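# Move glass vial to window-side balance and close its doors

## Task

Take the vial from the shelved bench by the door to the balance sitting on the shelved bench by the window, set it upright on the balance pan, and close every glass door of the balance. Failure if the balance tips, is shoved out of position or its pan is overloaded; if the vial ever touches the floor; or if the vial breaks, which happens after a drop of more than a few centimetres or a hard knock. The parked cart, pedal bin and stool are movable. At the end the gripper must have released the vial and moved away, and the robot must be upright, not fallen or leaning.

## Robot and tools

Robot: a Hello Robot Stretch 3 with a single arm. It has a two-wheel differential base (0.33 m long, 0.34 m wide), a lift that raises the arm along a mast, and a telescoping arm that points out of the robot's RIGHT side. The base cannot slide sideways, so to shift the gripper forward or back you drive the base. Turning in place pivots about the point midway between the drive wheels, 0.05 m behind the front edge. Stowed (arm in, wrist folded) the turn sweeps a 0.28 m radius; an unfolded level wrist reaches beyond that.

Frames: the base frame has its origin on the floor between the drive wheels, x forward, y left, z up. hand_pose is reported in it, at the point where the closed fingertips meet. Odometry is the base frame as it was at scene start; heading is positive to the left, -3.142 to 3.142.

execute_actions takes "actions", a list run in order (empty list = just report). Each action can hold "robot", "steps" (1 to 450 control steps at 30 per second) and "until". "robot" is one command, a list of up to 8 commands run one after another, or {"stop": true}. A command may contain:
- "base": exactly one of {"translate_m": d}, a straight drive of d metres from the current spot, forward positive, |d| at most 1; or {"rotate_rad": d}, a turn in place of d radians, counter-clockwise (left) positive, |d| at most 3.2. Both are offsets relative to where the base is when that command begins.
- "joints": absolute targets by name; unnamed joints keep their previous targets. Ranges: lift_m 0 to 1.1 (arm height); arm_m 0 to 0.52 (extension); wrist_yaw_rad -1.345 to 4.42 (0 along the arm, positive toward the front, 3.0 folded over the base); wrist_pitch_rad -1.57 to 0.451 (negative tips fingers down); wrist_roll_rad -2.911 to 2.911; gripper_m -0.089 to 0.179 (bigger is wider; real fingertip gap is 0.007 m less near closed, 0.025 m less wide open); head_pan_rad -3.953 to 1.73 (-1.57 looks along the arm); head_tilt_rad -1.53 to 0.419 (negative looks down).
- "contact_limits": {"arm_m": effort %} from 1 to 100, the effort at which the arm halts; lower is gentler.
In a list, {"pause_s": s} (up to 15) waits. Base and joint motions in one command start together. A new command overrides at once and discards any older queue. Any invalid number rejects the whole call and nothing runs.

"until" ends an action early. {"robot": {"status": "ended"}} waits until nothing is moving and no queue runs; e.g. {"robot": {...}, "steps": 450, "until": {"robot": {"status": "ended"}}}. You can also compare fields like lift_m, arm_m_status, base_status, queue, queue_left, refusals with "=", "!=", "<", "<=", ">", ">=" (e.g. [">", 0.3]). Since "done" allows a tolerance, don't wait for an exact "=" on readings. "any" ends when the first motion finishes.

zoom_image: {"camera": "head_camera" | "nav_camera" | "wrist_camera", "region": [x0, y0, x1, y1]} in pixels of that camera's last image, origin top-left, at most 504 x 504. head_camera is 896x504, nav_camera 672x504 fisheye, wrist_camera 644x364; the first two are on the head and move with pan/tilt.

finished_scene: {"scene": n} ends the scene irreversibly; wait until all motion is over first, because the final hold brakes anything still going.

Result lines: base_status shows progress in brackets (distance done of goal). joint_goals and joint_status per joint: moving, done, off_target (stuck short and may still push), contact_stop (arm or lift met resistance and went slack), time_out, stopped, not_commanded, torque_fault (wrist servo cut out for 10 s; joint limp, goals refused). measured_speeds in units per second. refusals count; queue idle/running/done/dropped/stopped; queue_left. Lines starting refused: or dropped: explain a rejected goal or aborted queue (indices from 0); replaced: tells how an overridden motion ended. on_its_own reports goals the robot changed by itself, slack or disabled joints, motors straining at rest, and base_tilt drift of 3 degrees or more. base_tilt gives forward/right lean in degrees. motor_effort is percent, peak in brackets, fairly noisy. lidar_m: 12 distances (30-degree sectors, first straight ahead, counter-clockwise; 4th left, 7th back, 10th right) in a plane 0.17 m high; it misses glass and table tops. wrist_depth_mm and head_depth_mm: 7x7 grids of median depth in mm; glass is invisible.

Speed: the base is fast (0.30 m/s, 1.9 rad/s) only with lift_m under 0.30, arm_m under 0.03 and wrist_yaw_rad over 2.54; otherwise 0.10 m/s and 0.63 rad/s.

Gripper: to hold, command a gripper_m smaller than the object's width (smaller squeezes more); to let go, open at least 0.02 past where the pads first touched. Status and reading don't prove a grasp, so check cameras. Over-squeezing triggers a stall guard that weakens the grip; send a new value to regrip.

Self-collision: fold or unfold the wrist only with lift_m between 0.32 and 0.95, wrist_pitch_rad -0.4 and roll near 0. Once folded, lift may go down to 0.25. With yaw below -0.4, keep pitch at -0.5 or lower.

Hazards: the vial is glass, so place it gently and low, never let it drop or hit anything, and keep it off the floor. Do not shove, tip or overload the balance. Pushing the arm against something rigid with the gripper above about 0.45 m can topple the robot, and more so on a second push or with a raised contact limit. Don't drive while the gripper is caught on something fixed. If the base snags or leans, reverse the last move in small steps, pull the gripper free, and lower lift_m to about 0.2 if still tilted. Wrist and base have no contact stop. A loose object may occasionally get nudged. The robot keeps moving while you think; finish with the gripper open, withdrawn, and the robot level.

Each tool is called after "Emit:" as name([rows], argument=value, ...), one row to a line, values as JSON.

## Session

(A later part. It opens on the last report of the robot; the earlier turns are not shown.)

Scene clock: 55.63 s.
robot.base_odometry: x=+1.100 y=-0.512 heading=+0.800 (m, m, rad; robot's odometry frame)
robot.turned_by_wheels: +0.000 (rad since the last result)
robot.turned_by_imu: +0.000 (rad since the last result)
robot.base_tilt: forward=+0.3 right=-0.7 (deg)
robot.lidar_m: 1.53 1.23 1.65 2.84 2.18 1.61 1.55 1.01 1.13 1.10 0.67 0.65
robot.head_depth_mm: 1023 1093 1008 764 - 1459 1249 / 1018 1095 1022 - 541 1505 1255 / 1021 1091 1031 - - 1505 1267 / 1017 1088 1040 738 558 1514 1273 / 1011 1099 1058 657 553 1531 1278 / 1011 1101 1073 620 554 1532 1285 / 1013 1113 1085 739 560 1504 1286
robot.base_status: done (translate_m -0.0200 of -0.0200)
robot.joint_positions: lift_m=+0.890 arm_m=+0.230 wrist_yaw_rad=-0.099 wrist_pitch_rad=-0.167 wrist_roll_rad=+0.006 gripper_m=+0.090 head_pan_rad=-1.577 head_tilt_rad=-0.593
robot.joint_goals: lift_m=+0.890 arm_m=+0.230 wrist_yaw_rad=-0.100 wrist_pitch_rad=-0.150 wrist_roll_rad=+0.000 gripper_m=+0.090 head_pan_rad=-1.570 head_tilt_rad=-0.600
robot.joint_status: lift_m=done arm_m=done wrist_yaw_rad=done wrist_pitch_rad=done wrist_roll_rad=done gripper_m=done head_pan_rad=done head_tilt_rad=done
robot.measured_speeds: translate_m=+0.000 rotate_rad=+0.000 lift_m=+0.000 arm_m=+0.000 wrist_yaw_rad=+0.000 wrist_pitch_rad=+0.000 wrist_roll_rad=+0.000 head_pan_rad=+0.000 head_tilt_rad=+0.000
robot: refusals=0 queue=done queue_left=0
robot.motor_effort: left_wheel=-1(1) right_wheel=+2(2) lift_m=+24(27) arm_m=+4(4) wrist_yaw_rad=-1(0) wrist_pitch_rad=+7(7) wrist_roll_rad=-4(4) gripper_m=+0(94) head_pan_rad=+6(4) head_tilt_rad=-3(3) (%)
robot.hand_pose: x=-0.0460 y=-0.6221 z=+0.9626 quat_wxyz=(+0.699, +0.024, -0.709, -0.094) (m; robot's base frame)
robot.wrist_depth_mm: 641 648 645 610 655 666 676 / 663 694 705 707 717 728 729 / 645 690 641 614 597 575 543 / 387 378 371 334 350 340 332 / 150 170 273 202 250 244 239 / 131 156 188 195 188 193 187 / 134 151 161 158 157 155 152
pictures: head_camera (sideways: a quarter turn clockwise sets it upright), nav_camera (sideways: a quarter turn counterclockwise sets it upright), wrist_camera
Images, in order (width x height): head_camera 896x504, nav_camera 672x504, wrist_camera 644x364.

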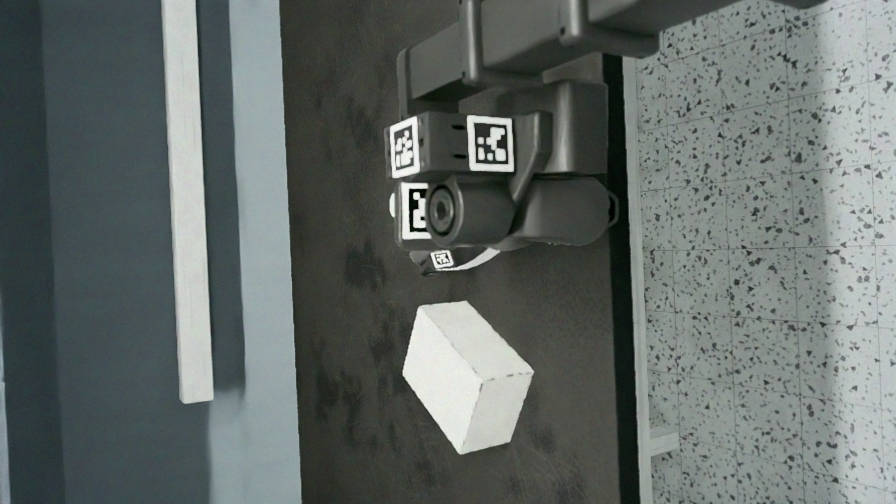

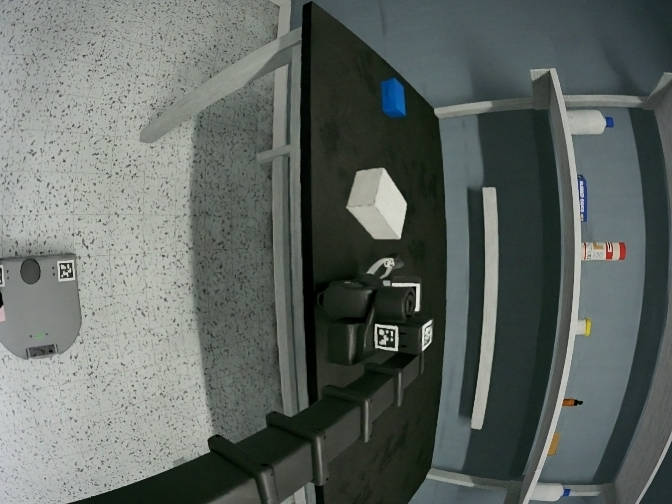

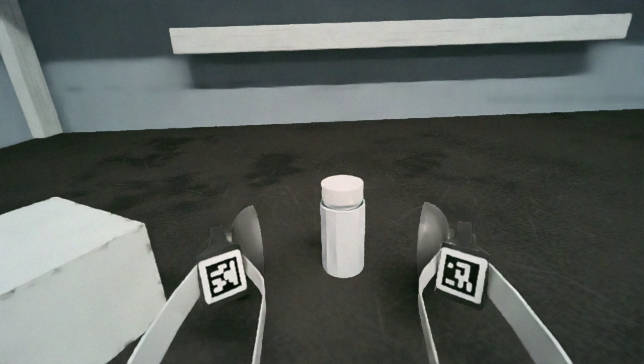

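Emit:
execute_actions([
  {"robot":{"joints":{"lift_m":0.877,"arm_m":0.272,"gripper_m":0.07}},"steps":450,"until":{"robot":{"status":"ended"}}},
])

Scene clock: 58.73 s.
robot.base_odometry: x=+1.100 y=-0.512 heading=+0.800 (m, m, rad; robot's odometry frame)
robot.turned_by_wheels: +0.000 (rad since the last result)
robot.turned_by_imu: +0.000 (rad since the last result)
robot.base_tilt: forward=+0.3 right=-0.7 (deg)
robot.lidar_m: 1.54 1.23 1.65 2.85 2.19 1.61 1.55 1.01 1.14 1.10 0.67 0.65
robot.head_depth_mm: 1021 1096 1008 751 - 1453 1247 / 1015 1090 1021 - 540 1513 1256 / 1023 1092 1032 - 528 1507 1259 / 1015 1089 1046 719 548 1528 1265 / 1014 1103 1056 660 553 1521 1270 / 1017 1094 1078 620 556 1533 1279 / 1013 1110 1084 737 559 1496 1278
robot.base_status: done (translate_m -0.0200 of -0.0200)
robot.joint_positions: lift_m=+0.877 arm_m=+0.272 wrist_yaw_rad=-0.099 wrist_pitch_rad=-0.168 wrist_roll_rad=+0.006 gripper_m=+0.070 head_pan_rad=-1.577 head_tilt_rad=-0.593
robot.joint_goals: lift_m=+0.877 arm_m=+0.272 wrist_yaw_rad=-0.100 wrist_pitch_rad=-0.150 wrist_roll_rad=+0.000 gripper_m=+0.070 head_pan_rad=-1.570 head_tilt_rad=-0.600
robot.joint_status: lift_m=done arm_m=done wrist_yaw_rad=done wrist_pitch_rad=done wrist_roll_rad=done gripper_m=done head_pan_rad=done head_tilt_rad=done
robot.measured_speeds: translate_m=+0.000 rotate_rad=+0.000 lift_m=+0.000 arm_m=+0.000 wrist_yaw_rad=+0.000 wrist_pitch_rad=+0.000 wrist_roll_rad=+0.000 head_pan_rad=+0.000 head_tilt_rad=+0.000
robot: refusals=0 queue=done queue_left=0
robot.motor_effort: left_wheel=-1(1) right_wheel=+2(2) lift_m=+24(23) arm_m=+4(4) wrist_yaw_rad=-1(1) wrist_pitch_rad=+7(7) wrist_roll_rad=-4(4) gripper_m=+1(82) head_pan_rad=+5(5) head_tilt_rad=-3(3) (%)
robot.hand_pose: x=-0.0460 y=-0.6641 z=+0.9496 quat_wxyz=(+0.699, +0.024, -0.709, -0.094) (m; robot's base frame)
robot.wrist_depth_mm: 613 619 559 560 571 624 571 / 633 649 663 672 679 674 692 / 598 613 581 560 536 511 493 / 351 344 330 323 314 306 299 / 248 236 246 203 223 219 214 / 112 180 177 160 159 171 168 / 114 143 143 142 141 140 137
pictures: head_camera (sideways: a quarter turn clockwise sets it upright), nav_camera (sideways: a quarter turn counterclockwise sets it upright), wrist_camera
Images, in order (width x height): head_camera 896x504, nav_camera 672x504, wrist_camera 644x364.

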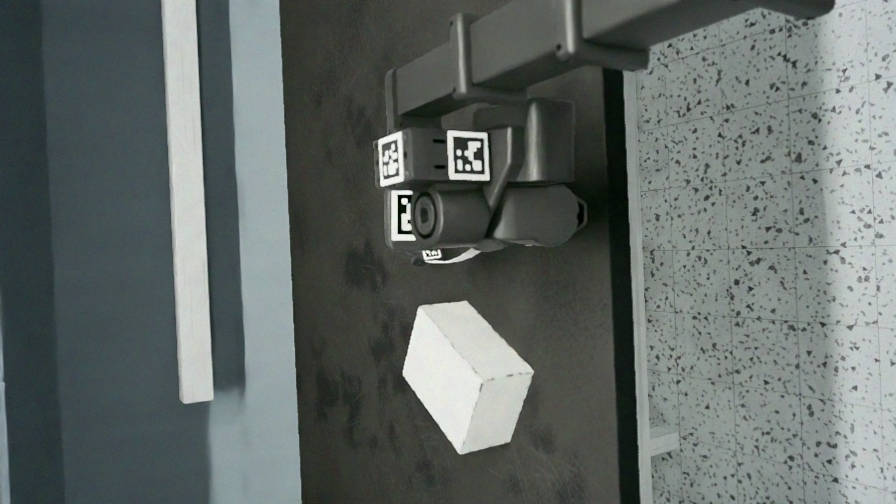

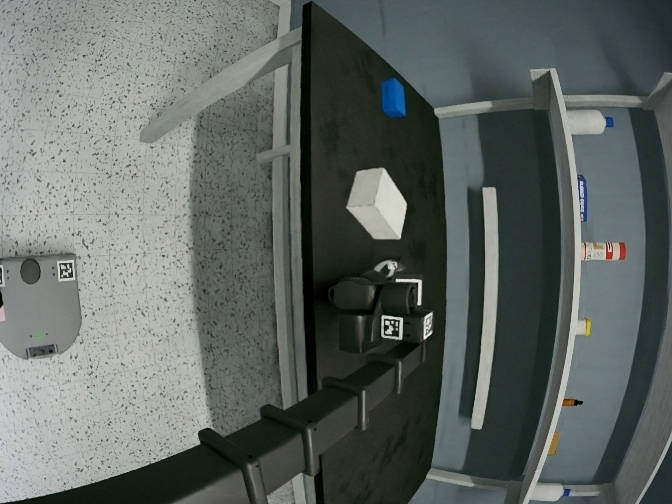

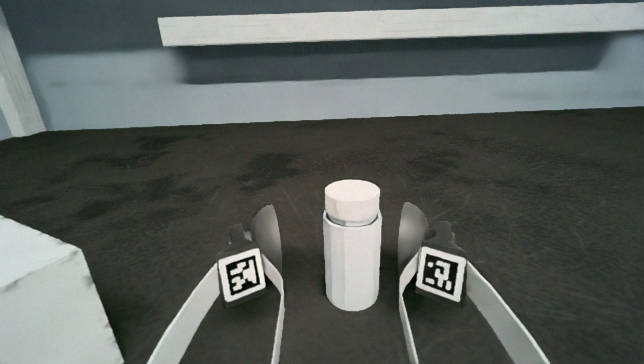

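Emit:
execute_actions([
  {"robot":[{"base":{"translate_m":-0.005},"joints":{"lift_m":0.872}},{"joints":{"gripper_m":0.0}},{"joints":{"lift_m":0.92}}],"steps":450,"until":{"robot":{"status":"ended"}}},
])

Scene clock: 63.53 s.
robot.base_odometry: x=+1.097 y=-0.515 heading=+0.800 (m, m, rad; robot's odometry frame)
robot.turned_by_wheels: +0.000 (rad since the last result)
robot.turned_by_imu: +0.000 (rad since the last result)
robot.base_tilt: forward=+0.3 right=-0.6 (deg)
robot.lidar_m: 1.54 1.23 1.67 2.85 2.18 1.60 1.55 1.01 1.14 1.10 0.68 0.66
robot.head_depth_mm: 1023 1096 1038 - 538 1493 1250 / 1020 1087 1165 - 559 1501 1252 / 1017 1089 1196 - 546 1508 1264 / 1015 1090 1115 720 548 1514 1275 / 1020 1102 1061 665 551 1528 1272 / 1013 1101 1077 620 555 1519 1278 / 1010 1113 1091 740 559 1497 1280
robot.base_status: done (translate_m -0.0050 of -0.0050)
robot.joint_positions: lift_m=+0.920 arm_m=+0.272 wrist_yaw_rad=-0.099 wrist_pitch_rad=-0.169 wrist_roll_rad=+0.006 gripper_m=+0.001 head_pan_rad=-1.577 head_tilt_rad=-0.593
robot.joint_goals: lift_m=+0.920 arm_m=+0.272 wrist_yaw_rad=-0.100 wrist_pitch_rad=-0.150 wrist_roll_rad=+0.000 gripper_m=+0.000 head_pan_rad=-1.570 head_tilt_rad=-0.600
robot.joint_status: lift_m=done arm_m=done wrist_yaw_rad=done wrist_pitch_rad=done wrist_roll_rad=done gripper_m=done head_pan_rad=done head_tilt_rad=done
robot.measured_speeds: translate_m=+0.000 rotate_rad=+0.000 lift_m=+0.000 arm_m=+0.000 wrist_yaw_rad=+0.000 wrist_pitch_rad=+0.000 wrist_roll_rad=+0.000 head_pan_rad=+0.000 head_tilt_rad=+0.000
robot: refusals=0 queue=done queue_left=0
robot.motor_effort: left_wheel=-1(5) right_wheel=+2(5) lift_m=+46(48) arm_m=+3(4) wrist_yaw_rad=-1(1) wrist_pitch_rad=+8(8) wrist_roll_rad=-4(4) gripper_m=-12(99) head_pan_rad=+4(4) head_tilt_rad=-3(3) (%)
robot.hand_pose: x=-0.0460 y=-0.6640 z=+0.9915 quat_wxyz=(+0.699, +0.025, -0.709, -0.095) (m; robot's base frame)
robot.wrist_depth_mm: 610 613 615 619 632 634 653 / 643 654 659 667 675 691 694 / 657 692 688 701 693 704 662 / 478 462 445 405 428 411 401 / 325 319 314 140 317 296 291 / 247 243 241 153 223 229 227 / 128 197 194 191 190 188 185
pictures: head_camera (sideways: a quarter turn clockwise sets it upright), nav_camera (sideways: a quarter turn counterclockwise sets it upright), wrist_camera
Images, in order (width x height): head_camera 896x504, nav_camera 672x504, wrist_camera 644x364.

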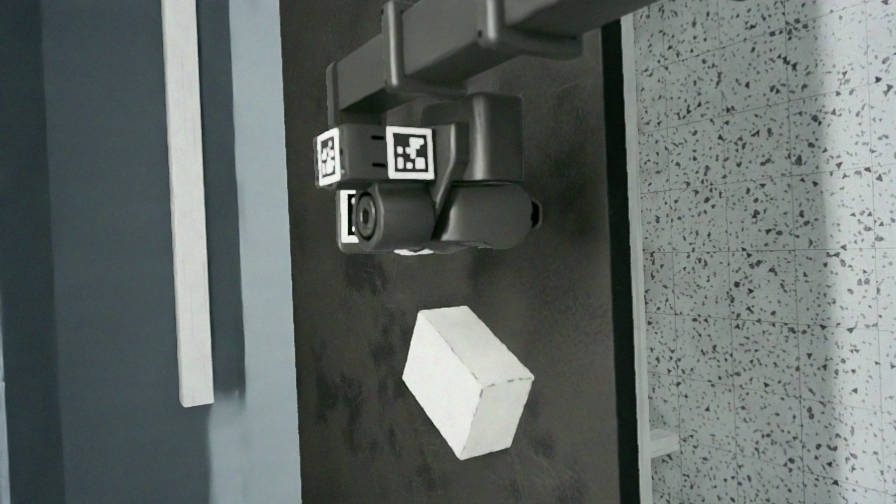

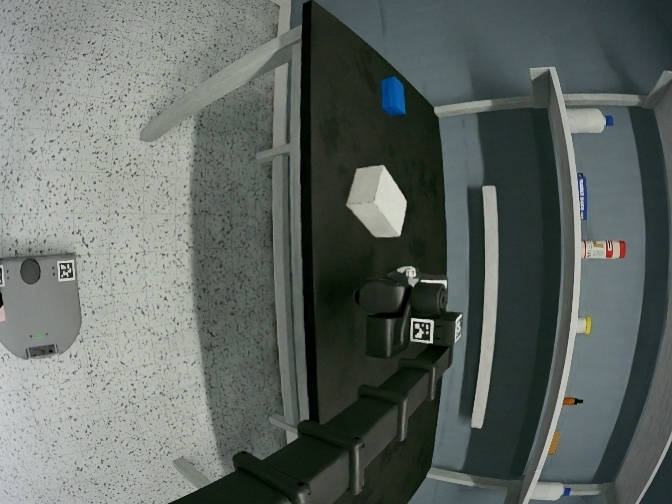

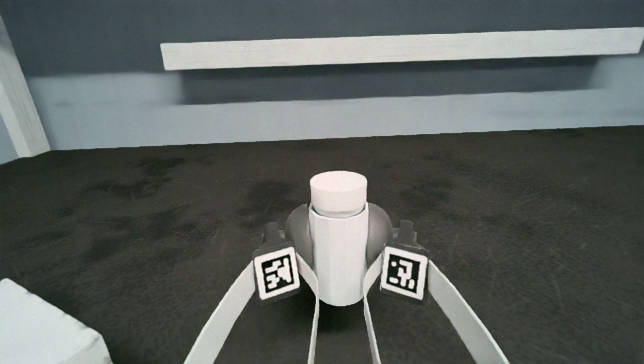

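Emit:
execute_actions([
  {"robot":[{"joints":{"gripper_m":-0.015,"arm_m":0.0,"wrist_yaw_rad":1.0,"head_pan_rad":-0.3,"head_tilt_rad":-0.4}},{"base":{"rotate_rad":2.07},"joints":{"wrist_yaw_rad":2.9,"wrist_pitch_rad":-0.4,"lift_m":0.29}},{"base":{"translate_m":1.0}},{"base":{"translate_m":1.0}},{"base":{"translate_m":0.79}},{"base":{"rotate_rad":-0.5},"joints":{"lift_m":0.94,"head_pan_rad":-0.85}}],"steps":450,"until":{"robot":{"status":"ended"}}},
  {"steps":450,"until":{"robot":{"status":"ended"}}},
  {"steps":450,"until":{"robot":{"status":"ended"}}},
])

Scene clock: 102.73 s.
robot.base_odometry: x=-1.591 y=+0.233 heading=+2.370 (m, m, rad; robot's odometry frame)
robot.turned_by_wheels: +1.570 (rad since the last result)
robot.turned_by_imu: +1.590 (rad since the last result)
robot.base_tilt: forward=+0.2 right=-0.6 (deg)
robot.lidar_m: 1.13 1.08 0.80 0.78 0.81 0.78 0.78 3.44 2.61 2.02 0.67 1.16
robot.head_depth_mm: 2132 2283 1972 1033 2156 1777 1421 / 1843 1976 1998 892 774 1724 1388 / 1589 1722 1707 834 738 829 924 / 1447 1518 1486 800 852 1752 1441 / 1248 1367 889 881 1607 1654 1440 / 1180 1236 1306 1099 1459 1490 1454 / 1090 1083 1195 1190 1295 1407 1420
robot.base_status: done (rotate_rad -0.4999 of -0.5000)
robot.joint_positions: lift_m=+0.940 arm_m=+0.001 wrist_yaw_rad=+2.898 wrist_pitch_rad=-0.417 wrist_roll_rad=+0.006 gripper_m=-0.014 head_pan_rad=-0.843 head_tilt_rad=-0.408
robot.joint_goals: lift_m=+0.940 arm_m=+0.000 wrist_yaw_rad=+2.900 wrist_pitch_rad=-0.400 wrist_roll_rad=+0.000 gripper_m=-0.015 head_pan_rad=-0.850 head_tilt_rad=-0.400
robot.joint_status: lift_m=done arm_m=done wrist_yaw_rad=done wrist_pitch_rad=done wrist_roll_rad=done gripper_m=done head_pan_rad=done head_tilt_rad=done
robot.measured_speeds: translate_m=+0.000 rotate_rad=+0.000 lift_m=+0.000 arm_m=+0.000 wrist_yaw_rad=+0.000 wrist_pitch_rad=+0.000 wrist_roll_rad=+0.000 head_pan_rad=+0.000 head_tilt_rad=+0.000
robot: refusals=0 queue=done queue_left=0
robot.motor_effort: left_wheel=+1(8) right_wheel=-1(11) lift_m=+46(48) arm_m=-5(8) wrist_yaw_rad=+1(11) wrist_pitch_rad=+7(8) wrist_roll_rad=-3(4) gripper_m=-18(83) head_pan_rad=-6(62) head_tilt_rad=+3(17) (%)
robot.hand_pose: x=+0.0328 y=+0.0719 z=+0.9524 quat_wxyz=(+0.230, +0.706, +0.061, +0.667) (m; robot's base frame)
robot.wrist_depth_mm: 660 702 715 745 786 836 885 / 705 - 787 816 843 927 962 / 777 - 853 915 971 - - / 863 902 962 990 - - - / 936 - - 140 - - - / 962 - - 152 - - - / 942 - - - - - -
pictures: head_camera (sideways: a quarter turn clockwise sets it upright), nav_camera (sideways: a quarter turn counterclockwise sets it upright), wrist_camera
Images, in order (width x height): head_camera 896x504, nav_camera 672x504, wrist_camera 644x364.

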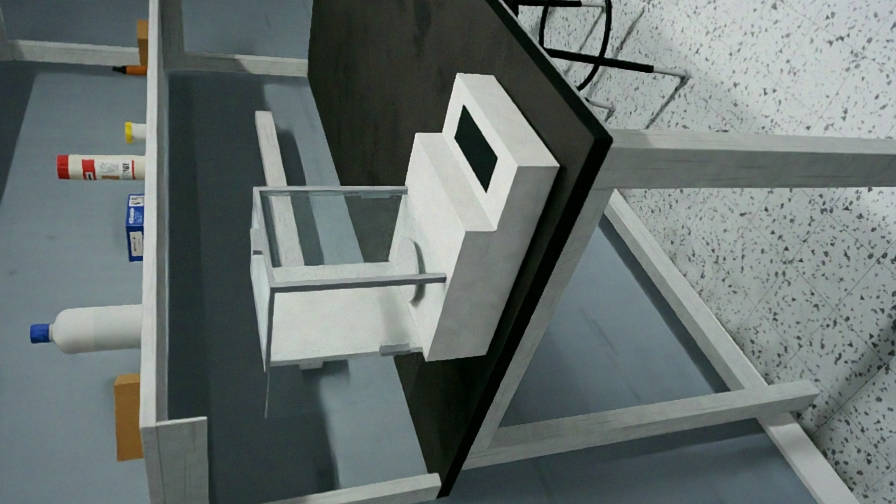

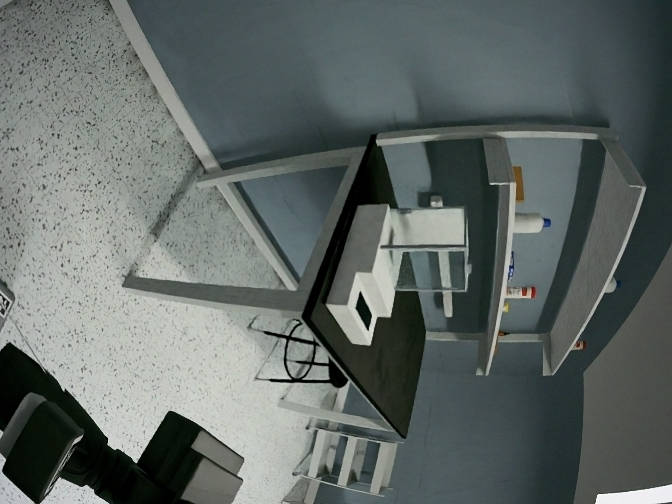

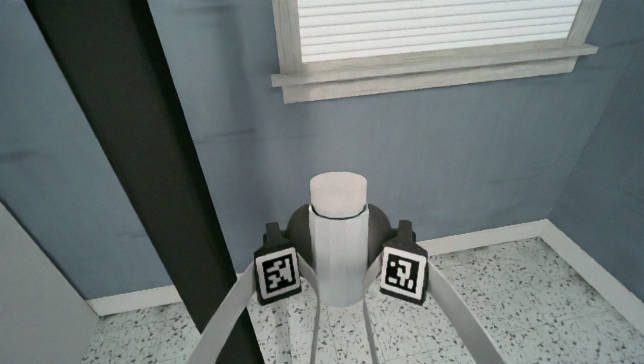

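Emit:
execute_actions([
  {"robot":[{"base":{"rotate_rad":-0.02},"joints":{"wrist_yaw_rad":1.5}},{"base":{"translate_m":0.65},"joints":{"wrist_yaw_rad":-0.05,"wrist_pitch_rad":-0.15,"lift_m":1.0,"head_pan_rad":-1.57,"head_tilt_rad":-0.4}}],"steps":450,"until":{"robot":{"status":"ended"}}},
])

Scene clock: 114.03 s.
robot.base_odometry: x=-2.048 y=+0.696 heading=+2.350 (m, m, rad; robot's odometry frame)
robot.turned_by_wheels: -0.020 (rad since the last result)
robot.turned_by_imu: -0.017 (rad since the last result)
robot.base_tilt: forward=+0.3 right=-0.7 (deg)
robot.lidar_m: 0.49 0.50 0.69 0.77 0.81 1.10 1.42 3.62 0.60 1.41 0.67 0.50
robot.head_depth_mm: 2640 2809 2993 2943 611 - - / 2628 2800 2933 1037 584 - - / 2603 2832 1633 739 584 - - / 2617 2821 1875 1068 594 1679 1427 / 2633 2765 1887 949 659 1643 1444 / 1806 1817 1918 1096 725 658 1376 / 1386 540 1356 1102 733 660 1246
robot.base_status: done (translate_m +0.6500 of +0.6500)
robot.joint_positions: lift_m=+1.000 arm_m=+0.001 wrist_yaw_rad=-0.047 wrist_pitch_rad=-0.173 wrist_roll_rad=+0.006 gripper_m=-0.014 head_pan_rad=-1.563 head_tilt_rad=-0.408
robot.joint_goals: lift_m=+1.000 arm_m=+0.000 wrist_yaw_rad=-0.050 wrist_pitch_rad=-0.150 wrist_roll_rad=+0.000 gripper_m=-0.015 head_pan_rad=-1.570 head_tilt_rad=-0.400
robot.joint_status: lift_m=done arm_m=done wrist_yaw_rad=done wrist_pitch_rad=done wrist_roll_rad=done gripper_m=done head_pan_rad=done head_tilt_rad=done
robot.measured_speeds: translate_m=+0.000 rotate_rad=+0.000 lift_m=+0.000 arm_m=+0.000 wrist_yaw_rad=+0.000 wrist_pitch_rad=+0.000 wrist_roll_rad=+0.000 head_pan_rad=+0.000 head_tilt_rad=+0.000
robot: refusals=0 queue=done queue_left=0
robot.motor_effort: left_wheel=+1(6) right_wheel=-2(6) lift_m=+46(48) arm_m=-5(5) wrist_yaw_rad=-2(2) wrist_pitch_rad=+9(10) wrist_roll_rad=-3(4) gripper_m=-18(19) head_pan_rad=-5(56) head_tilt_rad=+3(4) (%)
robot.hand_pose: x=-0.0332 y=-0.3939 z=+1.0705 quat_wxyz=(+0.701, +0.044, -0.707, -0.078) (m; robot's base frame)
robot.wrist_depth_mm: 587 849 - - - - - / 573 796 - - - - - / 575 847 897 - - - - / 576 688 614 358 372 - - / 480 475 451 140 342 359 - / 367 366 378 152 362 358 - / 436 758 - - - 445 -
pictures: head_camera (sideways: a quarter turn clockwise sets it upright), nav_camera (sideways: a quarter turn counterclockwise sets it upright), wrist_camera
Images, in order (width x height): head_camera 896x504, nav_camera 672x504, wrist_camera 644x364.

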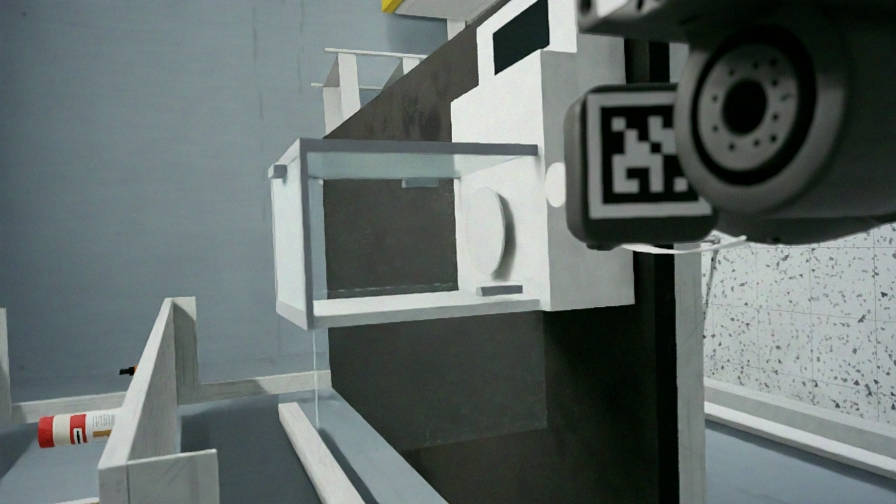

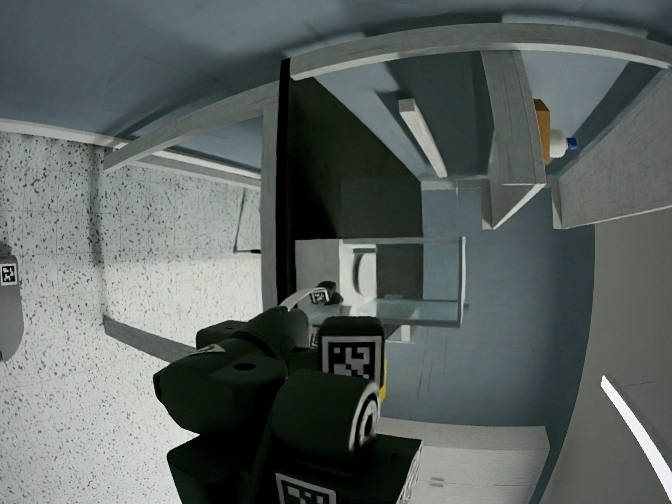

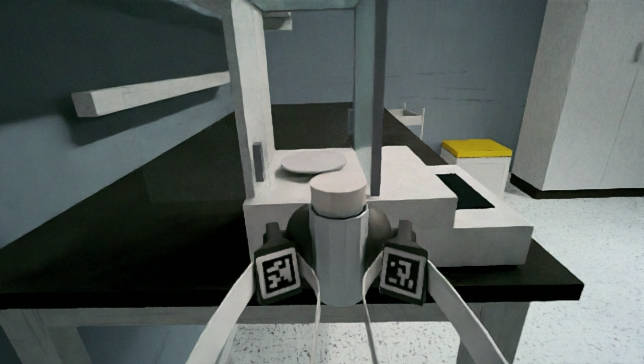

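Emit:
execute_actions([
  {"robot":{"base":{"translate_m":0.018},"joints":{"lift_m":1.015,"arm_m":0.17},"contact_limits":{"arm_m":15}},"steps":450,"until":{"robot":{"status":"ended"}}},
])

Scene clock: 119.83 s.
robot.base_odometry: x=-2.061 y=+0.709 heading=+2.350 (m, m, rad; robot's odometry frame)
robot.turned_by_wheels: +0.000 (rad since the last result)
robot.turned_by_imu: +0.000 (rad since the last result)
robot.base_tilt: forward=+0.3 right=-0.7 (deg)
robot.lidar_m: 0.47 0.49 0.66 0.78 0.81 1.10 1.43 3.59 0.60 1.34 0.66 0.49
robot.head_depth_mm: 2623 2826 2999 - - 699 1340 / 2605 2803 2938 - - 1612 1423 / 2618 2821 1820 - - 1668 1433 / 2658 2828 1868 717 593 1624 1435 / 2618 2713 1920 1007 720 1644 1441 / 1763 1759 1849 1097 725 659 1373 / 1346 473 1320 1108 729 660 1260
robot.base_status: done (translate_m +0.0180 of +0.0180)
robot.joint_positions: lift_m=+1.015 arm_m=+0.170 wrist_yaw_rad=-0.049 wrist_pitch_rad=-0.173 wrist_roll_rad=+0.006 gripper_m=-0.014 head_pan_rad=-1.563 head_tilt_rad=-0.408
robot.joint_goals: lift_m=+1.015 arm_m=+0.170 wrist_yaw_rad=-0.050 wrist_pitch_rad=-0.150 wrist_roll_rad=+0.000 gripper_m=-0.015 head_pan_rad=-1.570 head_tilt_rad=-0.400
robot.joint_status: lift_m=done arm_m=done wrist_yaw_rad=done wrist_pitch_rad=done wrist_roll_rad=done gripper_m=done head_pan_rad=done head_tilt_rad=done
robot.measured_speeds: translate_m=+0.000 rotate_rad=+0.000 lift_m=+0.000 arm_m=+0.000 wrist_yaw_rad=+0.000 wrist_pitch_rad=+0.000 wrist_roll_rad=+0.000 head_pan_rad=+0.000 head_tilt_rad=+0.000
robot: refusals=0 queue=done queue_left=0
robot.motor_effort: left_wheel=+1(5) right_wheel=-1(4) lift_m=+46(46) arm_m=+4(3) wrist_yaw_rad=+0(2) wrist_pitch_rad=+9(9) wrist_roll_rad=-3(3) gripper_m=-18(19) head_pan_rad=-6(5) head_tilt_rad=+3(3) (%)
robot.contact_limits: arm_m 15 (drawing in: default 33, maximum 53; extending or still: default 42, maximum 70)
robot.hand_pose: x=-0.0336 y=-0.5627 z=+1.0855 quat_wxyz=(+0.701, +0.044, -0.707, -0.079) (m; robot's base frame)
robot.wrist_depth_mm: 559 714 215 - - - - / 559 714 211 - - - - / 502 747 206 - - - - / 552 711 201 646 619 - - / 512 501 214 140 293 331 - / 390 387 213 152 209 224 288 / 316 313 190 189 186 185 210
pictures: head_camera (sideways: a quarter turn clockwise sets it upright), nav_camera (sideways: a quarter turn counterclockwise sets it upright), wrist_camera
Images, in order (width x height): head_camera 896x504, nav_camera 672x504, wrist_camera 644x364.

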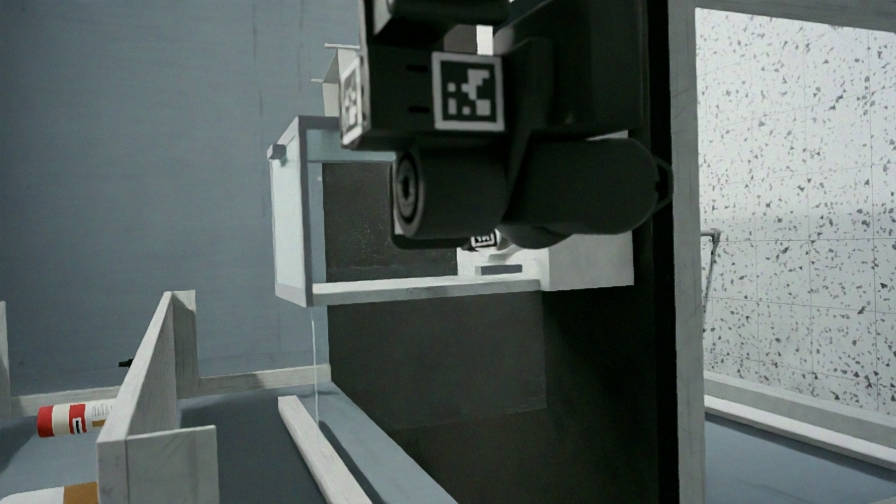

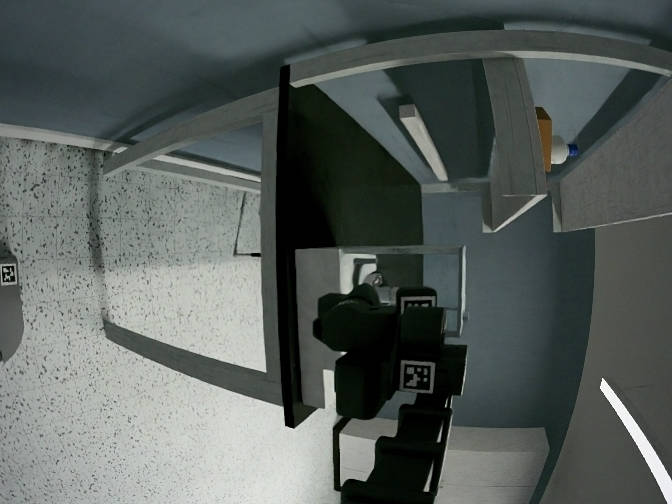

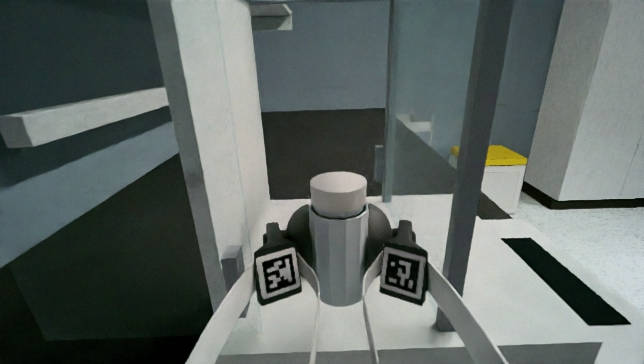

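Emit:
execute_actions([
  {"robot":[{"base":{"translate_m":-0.005}},{"joints":{"arm_m":0.27},"contact_limits":{"arm_m":12}}],"steps":450,"until":{"robot":{"status":"ended"}}},
])

Scene clock: 126.23 s.
robot.base_odometry: x=-2.057 y=+0.705 heading=+2.350 (m, m, rad; robot's odometry frame)
robot.turned_by_wheels: +0.000 (rad since the last result)
robot.turned_by_imu: +0.000 (rad since the last result)
robot.base_tilt: forward=+0.3 right=-0.6 (deg)
robot.lidar_m: 0.47 0.49 0.67 0.77 0.80 1.10 1.42 3.61 0.60 1.36 0.66 0.49
robot.head_depth_mm: 2628 2810 2970 769 601 685 1343 / 2618 2775 2973 - 591 1612 1426 / 2609 2801 2868 - 594 1632 1434 / 2662 2833 2932 750 592 1629 1453 / 2618 2744 1889 1006 690 1637 1458 / 1775 1769 1890 1093 722 657 1375 / 1354 473 1331 1106 732 659 1264
robot.base_status: done (translate_m -0.0050 of -0.0050)
robot.joint_positions: lift_m=+1.015 arm_m=+0.270 wrist_yaw_rad=-0.049 wrist_pitch_rad=-0.173 wrist_roll_rad=+0.006 gripper_m=-0.014 head_pan_rad=-1.563 head_tilt_rad=-0.408
robot.joint_goals: lift_m=+1.015 arm_m=+0.270 wrist_yaw_rad=-0.050 wrist_pitch_rad=-0.150 wrist_roll_rad=+0.000 gripper_m=-0.015 head_pan_rad=-1.570 head_tilt_rad=-0.400
robot.joint_status: lift_m=done arm_m=done wrist_yaw_rad=done wrist_pitch_rad=done wrist_roll_rad=done gripper_m=done head_pan_rad=done head_tilt_rad=done
robot.measured_speeds: translate_m=+0.000 rotate_rad=+0.000 lift_m=+0.000 arm_m=+0.000 wrist_yaw_rad=+0.000 wrist_pitch_rad=+0.000 wrist_roll_rad=+0.000 head_pan_rad=+0.000 head_tilt_rad=+0.000
robot: refusals=0 queue=done queue_left=0
robot.motor_effort: left_wheel=+2(2) right_wheel=-1(6) lift_m=+47(46) arm_m=+4(4) wrist_yaw_rad=+0(1) wrist_pitch_rad=+10(9) wrist_roll_rad=-3(4) gripper_m=-18(18) head_pan_rad=-5(4) head_tilt_rad=+3(3) (%)
robot.contact_limits: arm_m 12 (drawing in: default 33, maximum 53; extending or still: default 42, maximum 70)
robot.hand_pose: x=-0.0336 y=-0.6627 z=+1.0855 quat_wxyz=(+0.701, +0.044, -0.707, -0.079) (m; robot's base frame)
robot.wrist_depth_mm: 86 115 - - - - - / 85 113 - - - - - / 85 112 933 - - - - / 86 111 222 634 625 - - / - 110 204 140 472 473 - / - 109 186 152 218 225 287 / - 108 176 171 178 183 183
pictures: head_camera (sideways: a quarter turn clockwise sets it upright), nav_camera (sideways: a quarter turn counterclockwise sets it upright), wrist_camera
Images, in order (width x height): head_camera 896x504, nav_camera 672x504, wrist_camera 644x364.

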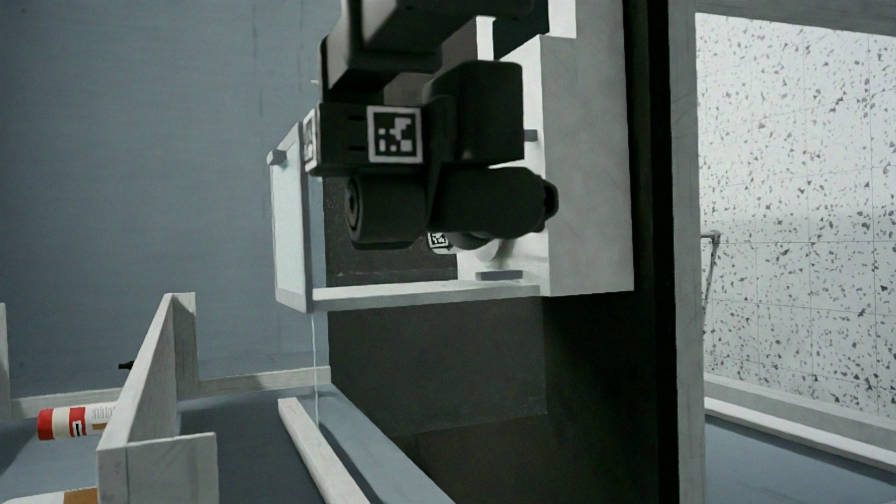

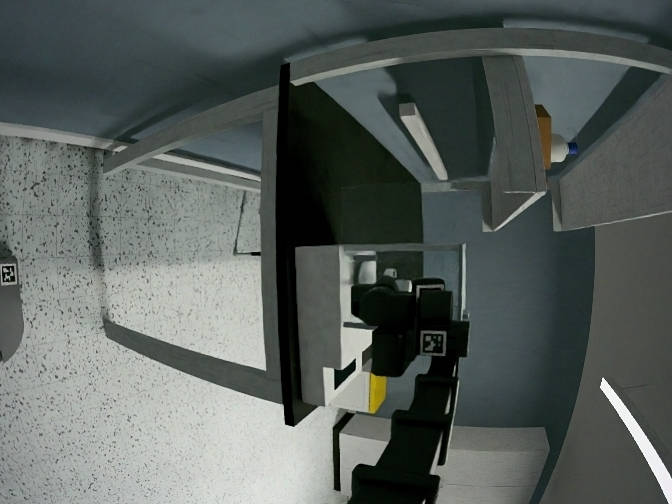

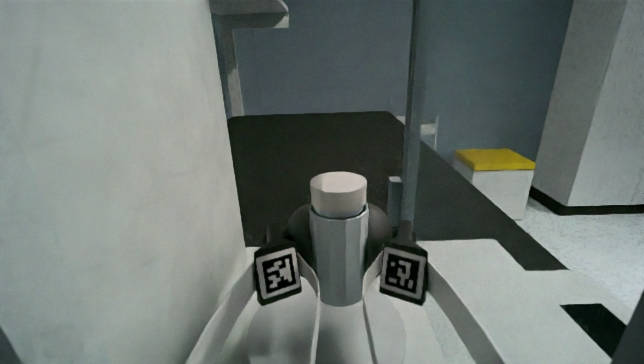

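Emit:
execute_actions([
  {"robot":{"joints":{"lift_m":0.993}},"steps":450,"until":{"robot":{"status":"ended"}}},
])

Scene clock: 128.83 s.
robot.base_odometry: x=-2.057 y=+0.705 heading=+2.350 (m, m, rad; robot's odometry frame)
robot.turned_by_wheels: +0.000 (rad since the last result)
robot.turned_by_imu: +0.000 (rad since the last result)
robot.base_tilt: forward=+0.2 right=-0.7 (deg)
robot.lidar_m: 0.47 0.49 0.67 0.77 0.80 1.10 1.43 3.58 0.60 1.36 0.67 0.49
robot.head_depth_mm: 2647 2860 2992 - 603 683 1332 / 2656 2774 2960 - 596 1614 1425 / 2599 2835 1805 - 602 1622 1437 / 2623 2801 1868 1075 592 1629 1433 / 2646 2734 1912 1015 691 1630 1448 / 1768 1763 1874 1099 724 658 1368 / 1359 474 1321 1110 729 659 1266
robot.base_status: done (translate_m -0.0050 of -0.0050)
robot.joint_positions: lift_m=+0.993 arm_m=+0.270 wrist_yaw_rad=-0.049 wrist_pitch_rad=-0.173 wrist_roll_rad=+0.006 gripper_m=-0.014 head_pan_rad=-1.563 head_tilt_rad=-0.408
robot.joint_goals: lift_m=+0.993 arm_m=+0.270 wrist_yaw_rad=-0.050 wrist_pitch_rad=-0.150 wrist_roll_rad=+0.000 gripper_m=-0.015 head_pan_rad=-1.570 head_tilt_rad=-0.400
robot.joint_status: lift_m=done arm_m=done wrist_yaw_rad=done wrist_pitch_rad=done wrist_roll_rad=done gripper_m=done head_pan_rad=done head_tilt_rad=done
robot.measured_speeds: translate_m=+0.000 rotate_rad=+0.000 lift_m=+0.000 arm_m=+0.000 wrist_yaw_rad=+0.000 wrist_pitch_rad=+0.000 wrist_roll_rad=+0.000 head_pan_rad=+0.000 head_tilt_rad=+0.000
robot: refusals=0 queue=done queue_left=0
robot.motor_effort: left_wheel=+2(2) right_wheel=-1(0) lift_m=+24(46) arm_m=+3(3) wrist_yaw_rad=+0(0) wrist_pitch_rad=+9(9) wrist_roll_rad=-3(3) gripper_m=-18(18) head_pan_rad=-4(4) head_tilt_rad=+3(3) (%)
robot.contact_limits: arm_m 12 (drawing in: default 33, maximum 53; extending or still: default 42, maximum 70)
robot.hand_pose: x=-0.0336 y=-0.6627 z=+1.0643 quat_wxyz=(+0.701, +0.044, -0.707, -0.079) (m; robot's base frame)
robot.wrist_depth_mm: 86 115 - - - - - / 85 113 - - - - - / 85 112 854 - - - - / 86 111 223 592 558 - - / - 110 204 139 261 266 - / - 109 169 151 180 195 241 / - 108 153 146 155 159 153
pictures: head_camera (sideways: a quarter turn clockwise sets it upright), nav_camera (sideways: a quarter turn counterclockwise sets it upright), wrist_camera
Images, in order (width x height): head_camera 896x504, nav_camera 672x504, wrist_camera 644x364.

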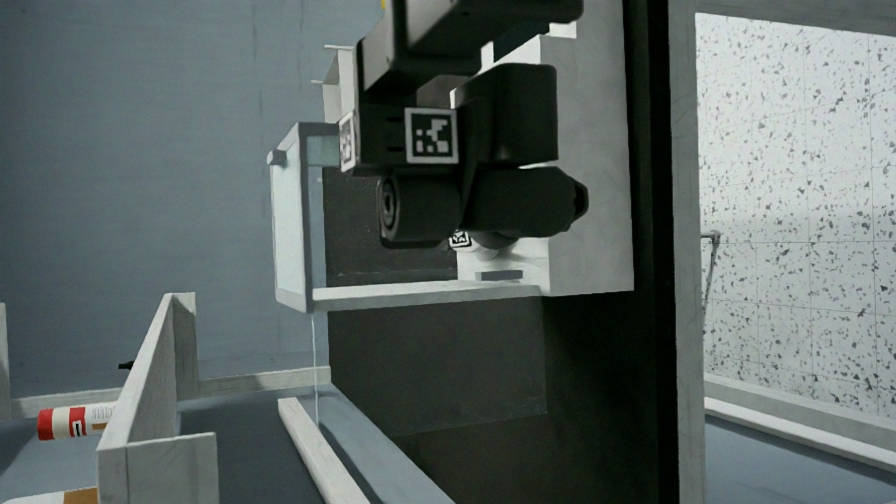

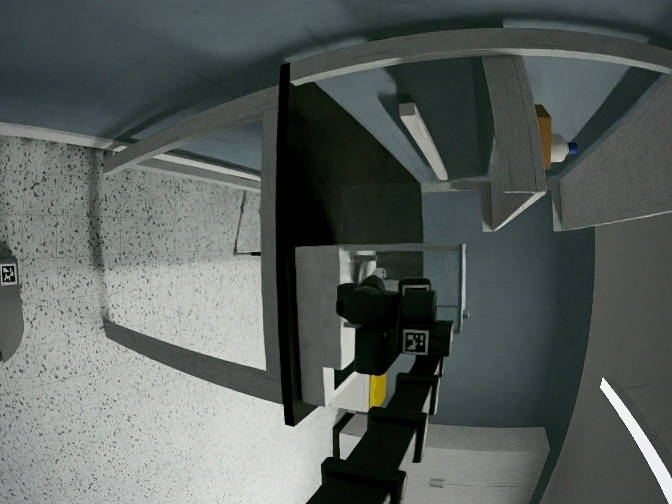

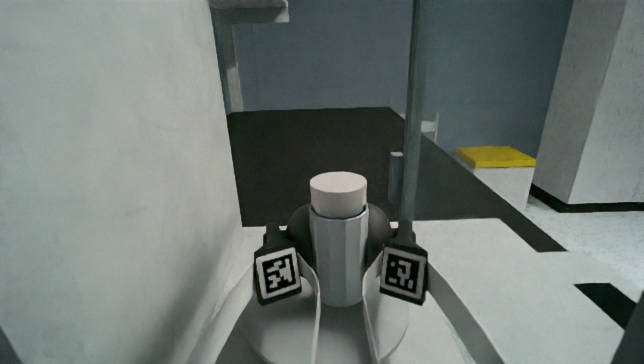

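146 → ~8 mm gap. Lower 5 mm, release, retract.

Emit:
execute_actions([
  {"robot":[{"joints":{"lift_m":0.988}},{"joints":{"gripper_m":0.058}}],"steps":450,"until":{"robot":{"status":"ended"}}},
])

Emit:
execute_actions([
  {"robot":[{"joints":{"arm_m":0.11},"contact_limits":{"arm_m":14}},{"joints":{"gripper_m":0.0},"base":{"translate_m":0.12}}],"steps":450,"until":{"robot":{"status":"ended"}}},
])

Scene clock: 132.27 s.
robot.base_odometry: x=-2.057 y=+0.705 heading=+2.350 (m, m, rad; robot's odometry frame)
robot.turned_by_wheels: +0.000 (rad since the last result)
robot.turned_by_imu: +0.000 (rad since the last result)
robot.base_tilt: forward=+0.2 right=-0.6 (deg)
robot.lidar_m: 0.47 0.49 0.67 0.77 0.80 1.10 1.43 3.61 0.60 1.36 0.67 0.49
robot.head_depth_mm: 2662 2832 3003 - 605 685 1340 / 2608 2840 2910 - 597 1602 1429 / 2632 2822 1820 - 602 1616 1434 / 2638 2826 1876 1111 594 1621 1446 / 2638 2731 1913 1008 689 1633 1451 / 1772 1780 1887 1098 726 658 1371 / 1365 475 1325 1106 731 660 1269
robot.base_status: done (translate_m -0.0050 of -0.0050)
robot.joint_positions: lift_m=+0.988 arm_m=+0.270 wrist_yaw_rad=-0.049 wrist_pitch_rad=-0.173 wrist_roll_rad=+0.006 gripper_m=+0.058 head_pan_rad=-1.563 head_tilt_rad=-0.408
robot.joint_goals: lift_m=+0.988 arm_m=+0.270 wrist_yaw_rad=-0.050 wrist_pitch_rad=-0.150 wrist_roll_rad=+0.000 gripper_m=+0.058 head_pan_rad=-1.570 head_tilt_rad=-0.400
robot.joint_status: lift_m=done arm_m=done wrist_yaw_rad=done wrist_pitch_rad=done wrist_roll_rad=done gripper_m=done head_pan_rad=done head_tilt_rad=done
robot.measured_speeds: translate_m=+0.000 rotate_rad=+0.000 lift_m=+0.000 arm_m=+0.000 wrist_yaw_rad=+0.000 wrist_pitch_rad=+0.000 wrist_roll_rad=+0.000 head_pan_rad=+0.000 head_tilt_rad=+0.000
robot: refusals=0 queue=done queue_left=0
robot.motor_effort: left_wheel=+2(2) right_wheel=-1(1) lift_m=+25(24) arm_m=+3(4) wrist_yaw_rad=-1(1) wrist_pitch_rad=+9(10) wrist_roll_rad=-3(3) gripper_m=+1(96) head_pan_rad=-5(5) head_tilt_rad=+3(4) (%)
robot.contact_limits: arm_m 12 (drawing in: default 33, maximum 53; extending or still: default 42, maximum 70)
robot.hand_pose: x=-0.0336 y=-0.6627 z=+1.0594 quat_wxyz=(+0.701, +0.044, -0.707, -0.079) (m; robot's base frame)
robot.wrist_depth_mm: 86 115 - - - - - / 85 113 - - - - - / 85 112 844 - - - - / 86 111 223 607 551 - - / - 110 190 142 260 241 - / - 109 163 154 172 188 225 / - 108 152 140 149 154 147
pictures: head_camera (sideways: a quarter turn clockwise sets it upright), nav_camera (sideways: a quarter turn counterclockwise sets it upright), wrist_camera
Images, in order (width x height): head_camera 896x504, nav_camera 672x504, wrist_camera 644x364.

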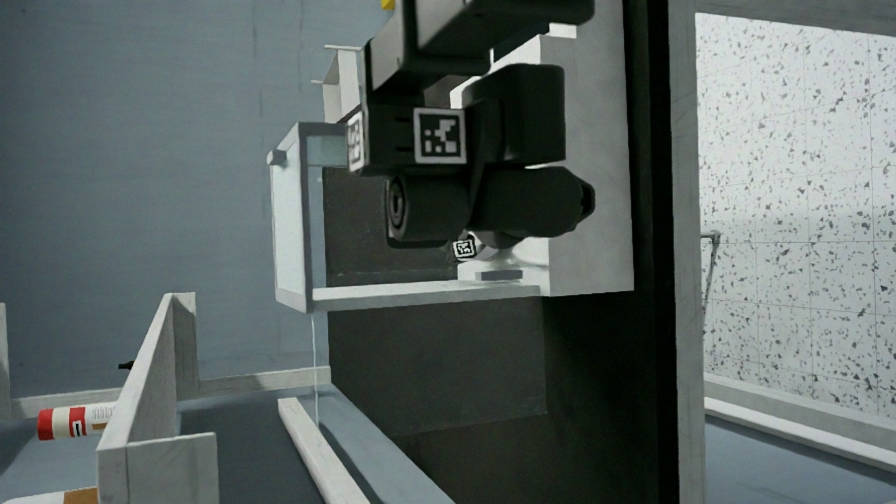

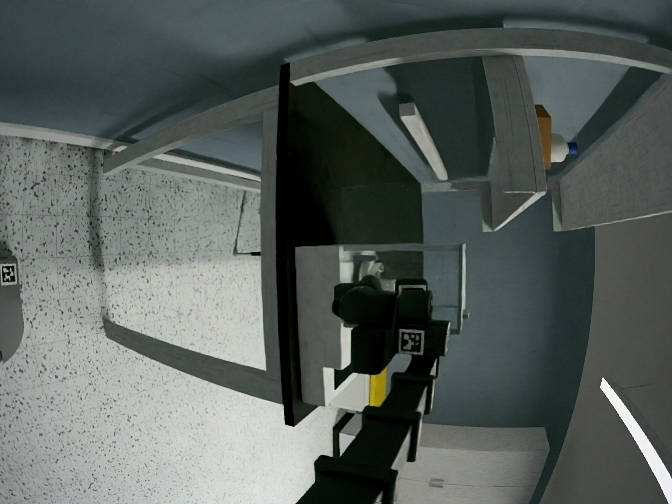

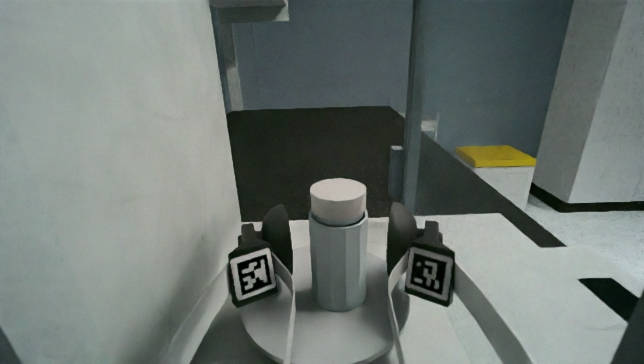

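Scene clock: 136.67 s.
robot.base_odometry: x=-2.141 y=+0.790 heading=+2.350 (m, m, rad; robot's odometry frame)
robot.turned_by_wheels: +0.000 (rad since the last result)
robot.turned_by_imu: +0.000 (rad since the last result)
robot.base_tilt: forward=+0.3 right=-0.6 (deg)
robot.lidar_m: 0.35 0.37 0.50 0.77 0.80 1.10 1.54 3.58 0.66 0.91 0.50 0.36
robot.head_depth_mm: 2633 2793 2616 1112 - - 1367 / 2664 2817 1784 1203 - - 1383 / 2619 2782 1474 696 - - 1354 / 2632 2775 2957 1073 713 1632 1448 / 2414 474 1988 1081 719 1456 1402 / 533 474 1408 1095 726 1181 1254 / 503 475 968 949 731 662 741
robot.base_status: done (translate_m +0.1200 of +0.1200)
robot.joint_positions: lift_m=+0.988 arm_m=+0.110 wrist_yaw_rad=-0.050 wrist_pitch_rad=-0.172 wrist_roll_rad=+0.006 gripper_m=+0.000 head_pan_rad=-1.563 head_tilt_rad=-0.408
robot.joint_goals: lift_m=+0.988 arm_m=+0.110 wrist_yaw_rad=-0.050 wrist_pitch_rad=-0.150 wrist_roll_rad=+0.000 gripper_m=+0.000 head_pan_rad=-1.570 head_tilt_rad=-0.400
robot.joint_status: lift_m=done arm_m=done wrist_yaw_rad=done wrist_pitch_rad=done wrist_roll_rad=done gripper_m=done head_pan_rad=done head_tilt_rad=done
robot.measured_speeds: translate_m=+0.000 rotate_rad=+0.000 lift_m=+0.000 arm_m=+0.000 wrist_yaw_rad=+0.000 wrist_pitch_rad=+0.000 wrist_roll_rad=+0.000 head_pan_rad=+0.000 head_tilt_rad=+0.000
robot: refusals=0 queue=done queue_left=0
robot.motor_effort: left_wheel=+1(5) right_wheel=-2(4) lift_m=+24(24) arm_m=-6(7) wrist_yaw_rad=+0(1) wrist_pitch_rad=+9(9) wrist_roll_rad=-3(3) gripper_m=-3(95) head_pan_rad=-5(4) head_tilt_rad=+3(3) (%)
robot.contact_limits: arm_m 14 (drawing in: default 33, maximum 53; extending or still: default 42, maximum 70)
robot.hand_pose: x=-0.0338 y=-0.5033 z=+1.0596 quat_wxyz=(+0.701, +0.043, -0.707, -0.079) (m; robot's base frame)
robot.wrist_depth_mm: 430 634 - - - - - / 428 584 - - - - - / 426 624 969 - 289 - - / 424 577 630 614 283 332 363 / 410 451 444 466 245 242 229 / 351 345 342 311 237 237 238 / 285 281 278 275 254 253 254
pictures: head_camera (sideways: a quarter turn clockwise sets it upright), nav_camera (sideways: a quarter turn counterclockwise sets it upright), wrist_camera
Images, in order (width x height): head_camera 896x504, nav_camera 672x504, wrist_camera 644x364.

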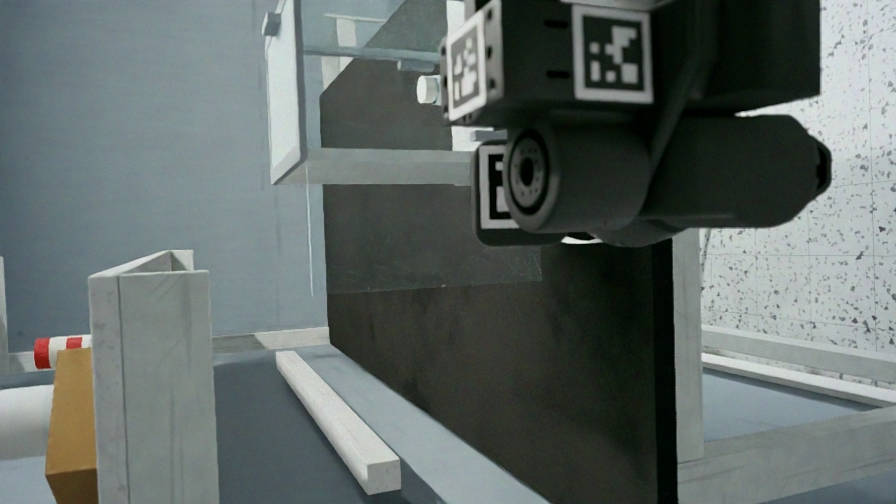

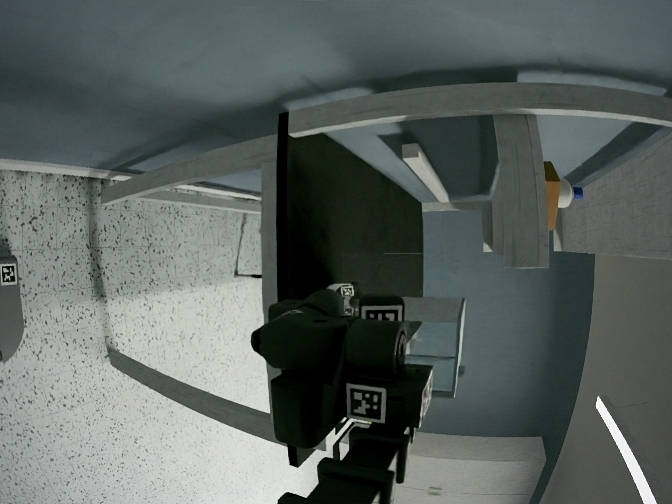

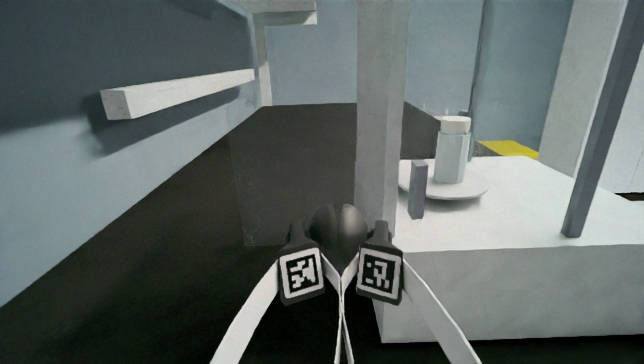

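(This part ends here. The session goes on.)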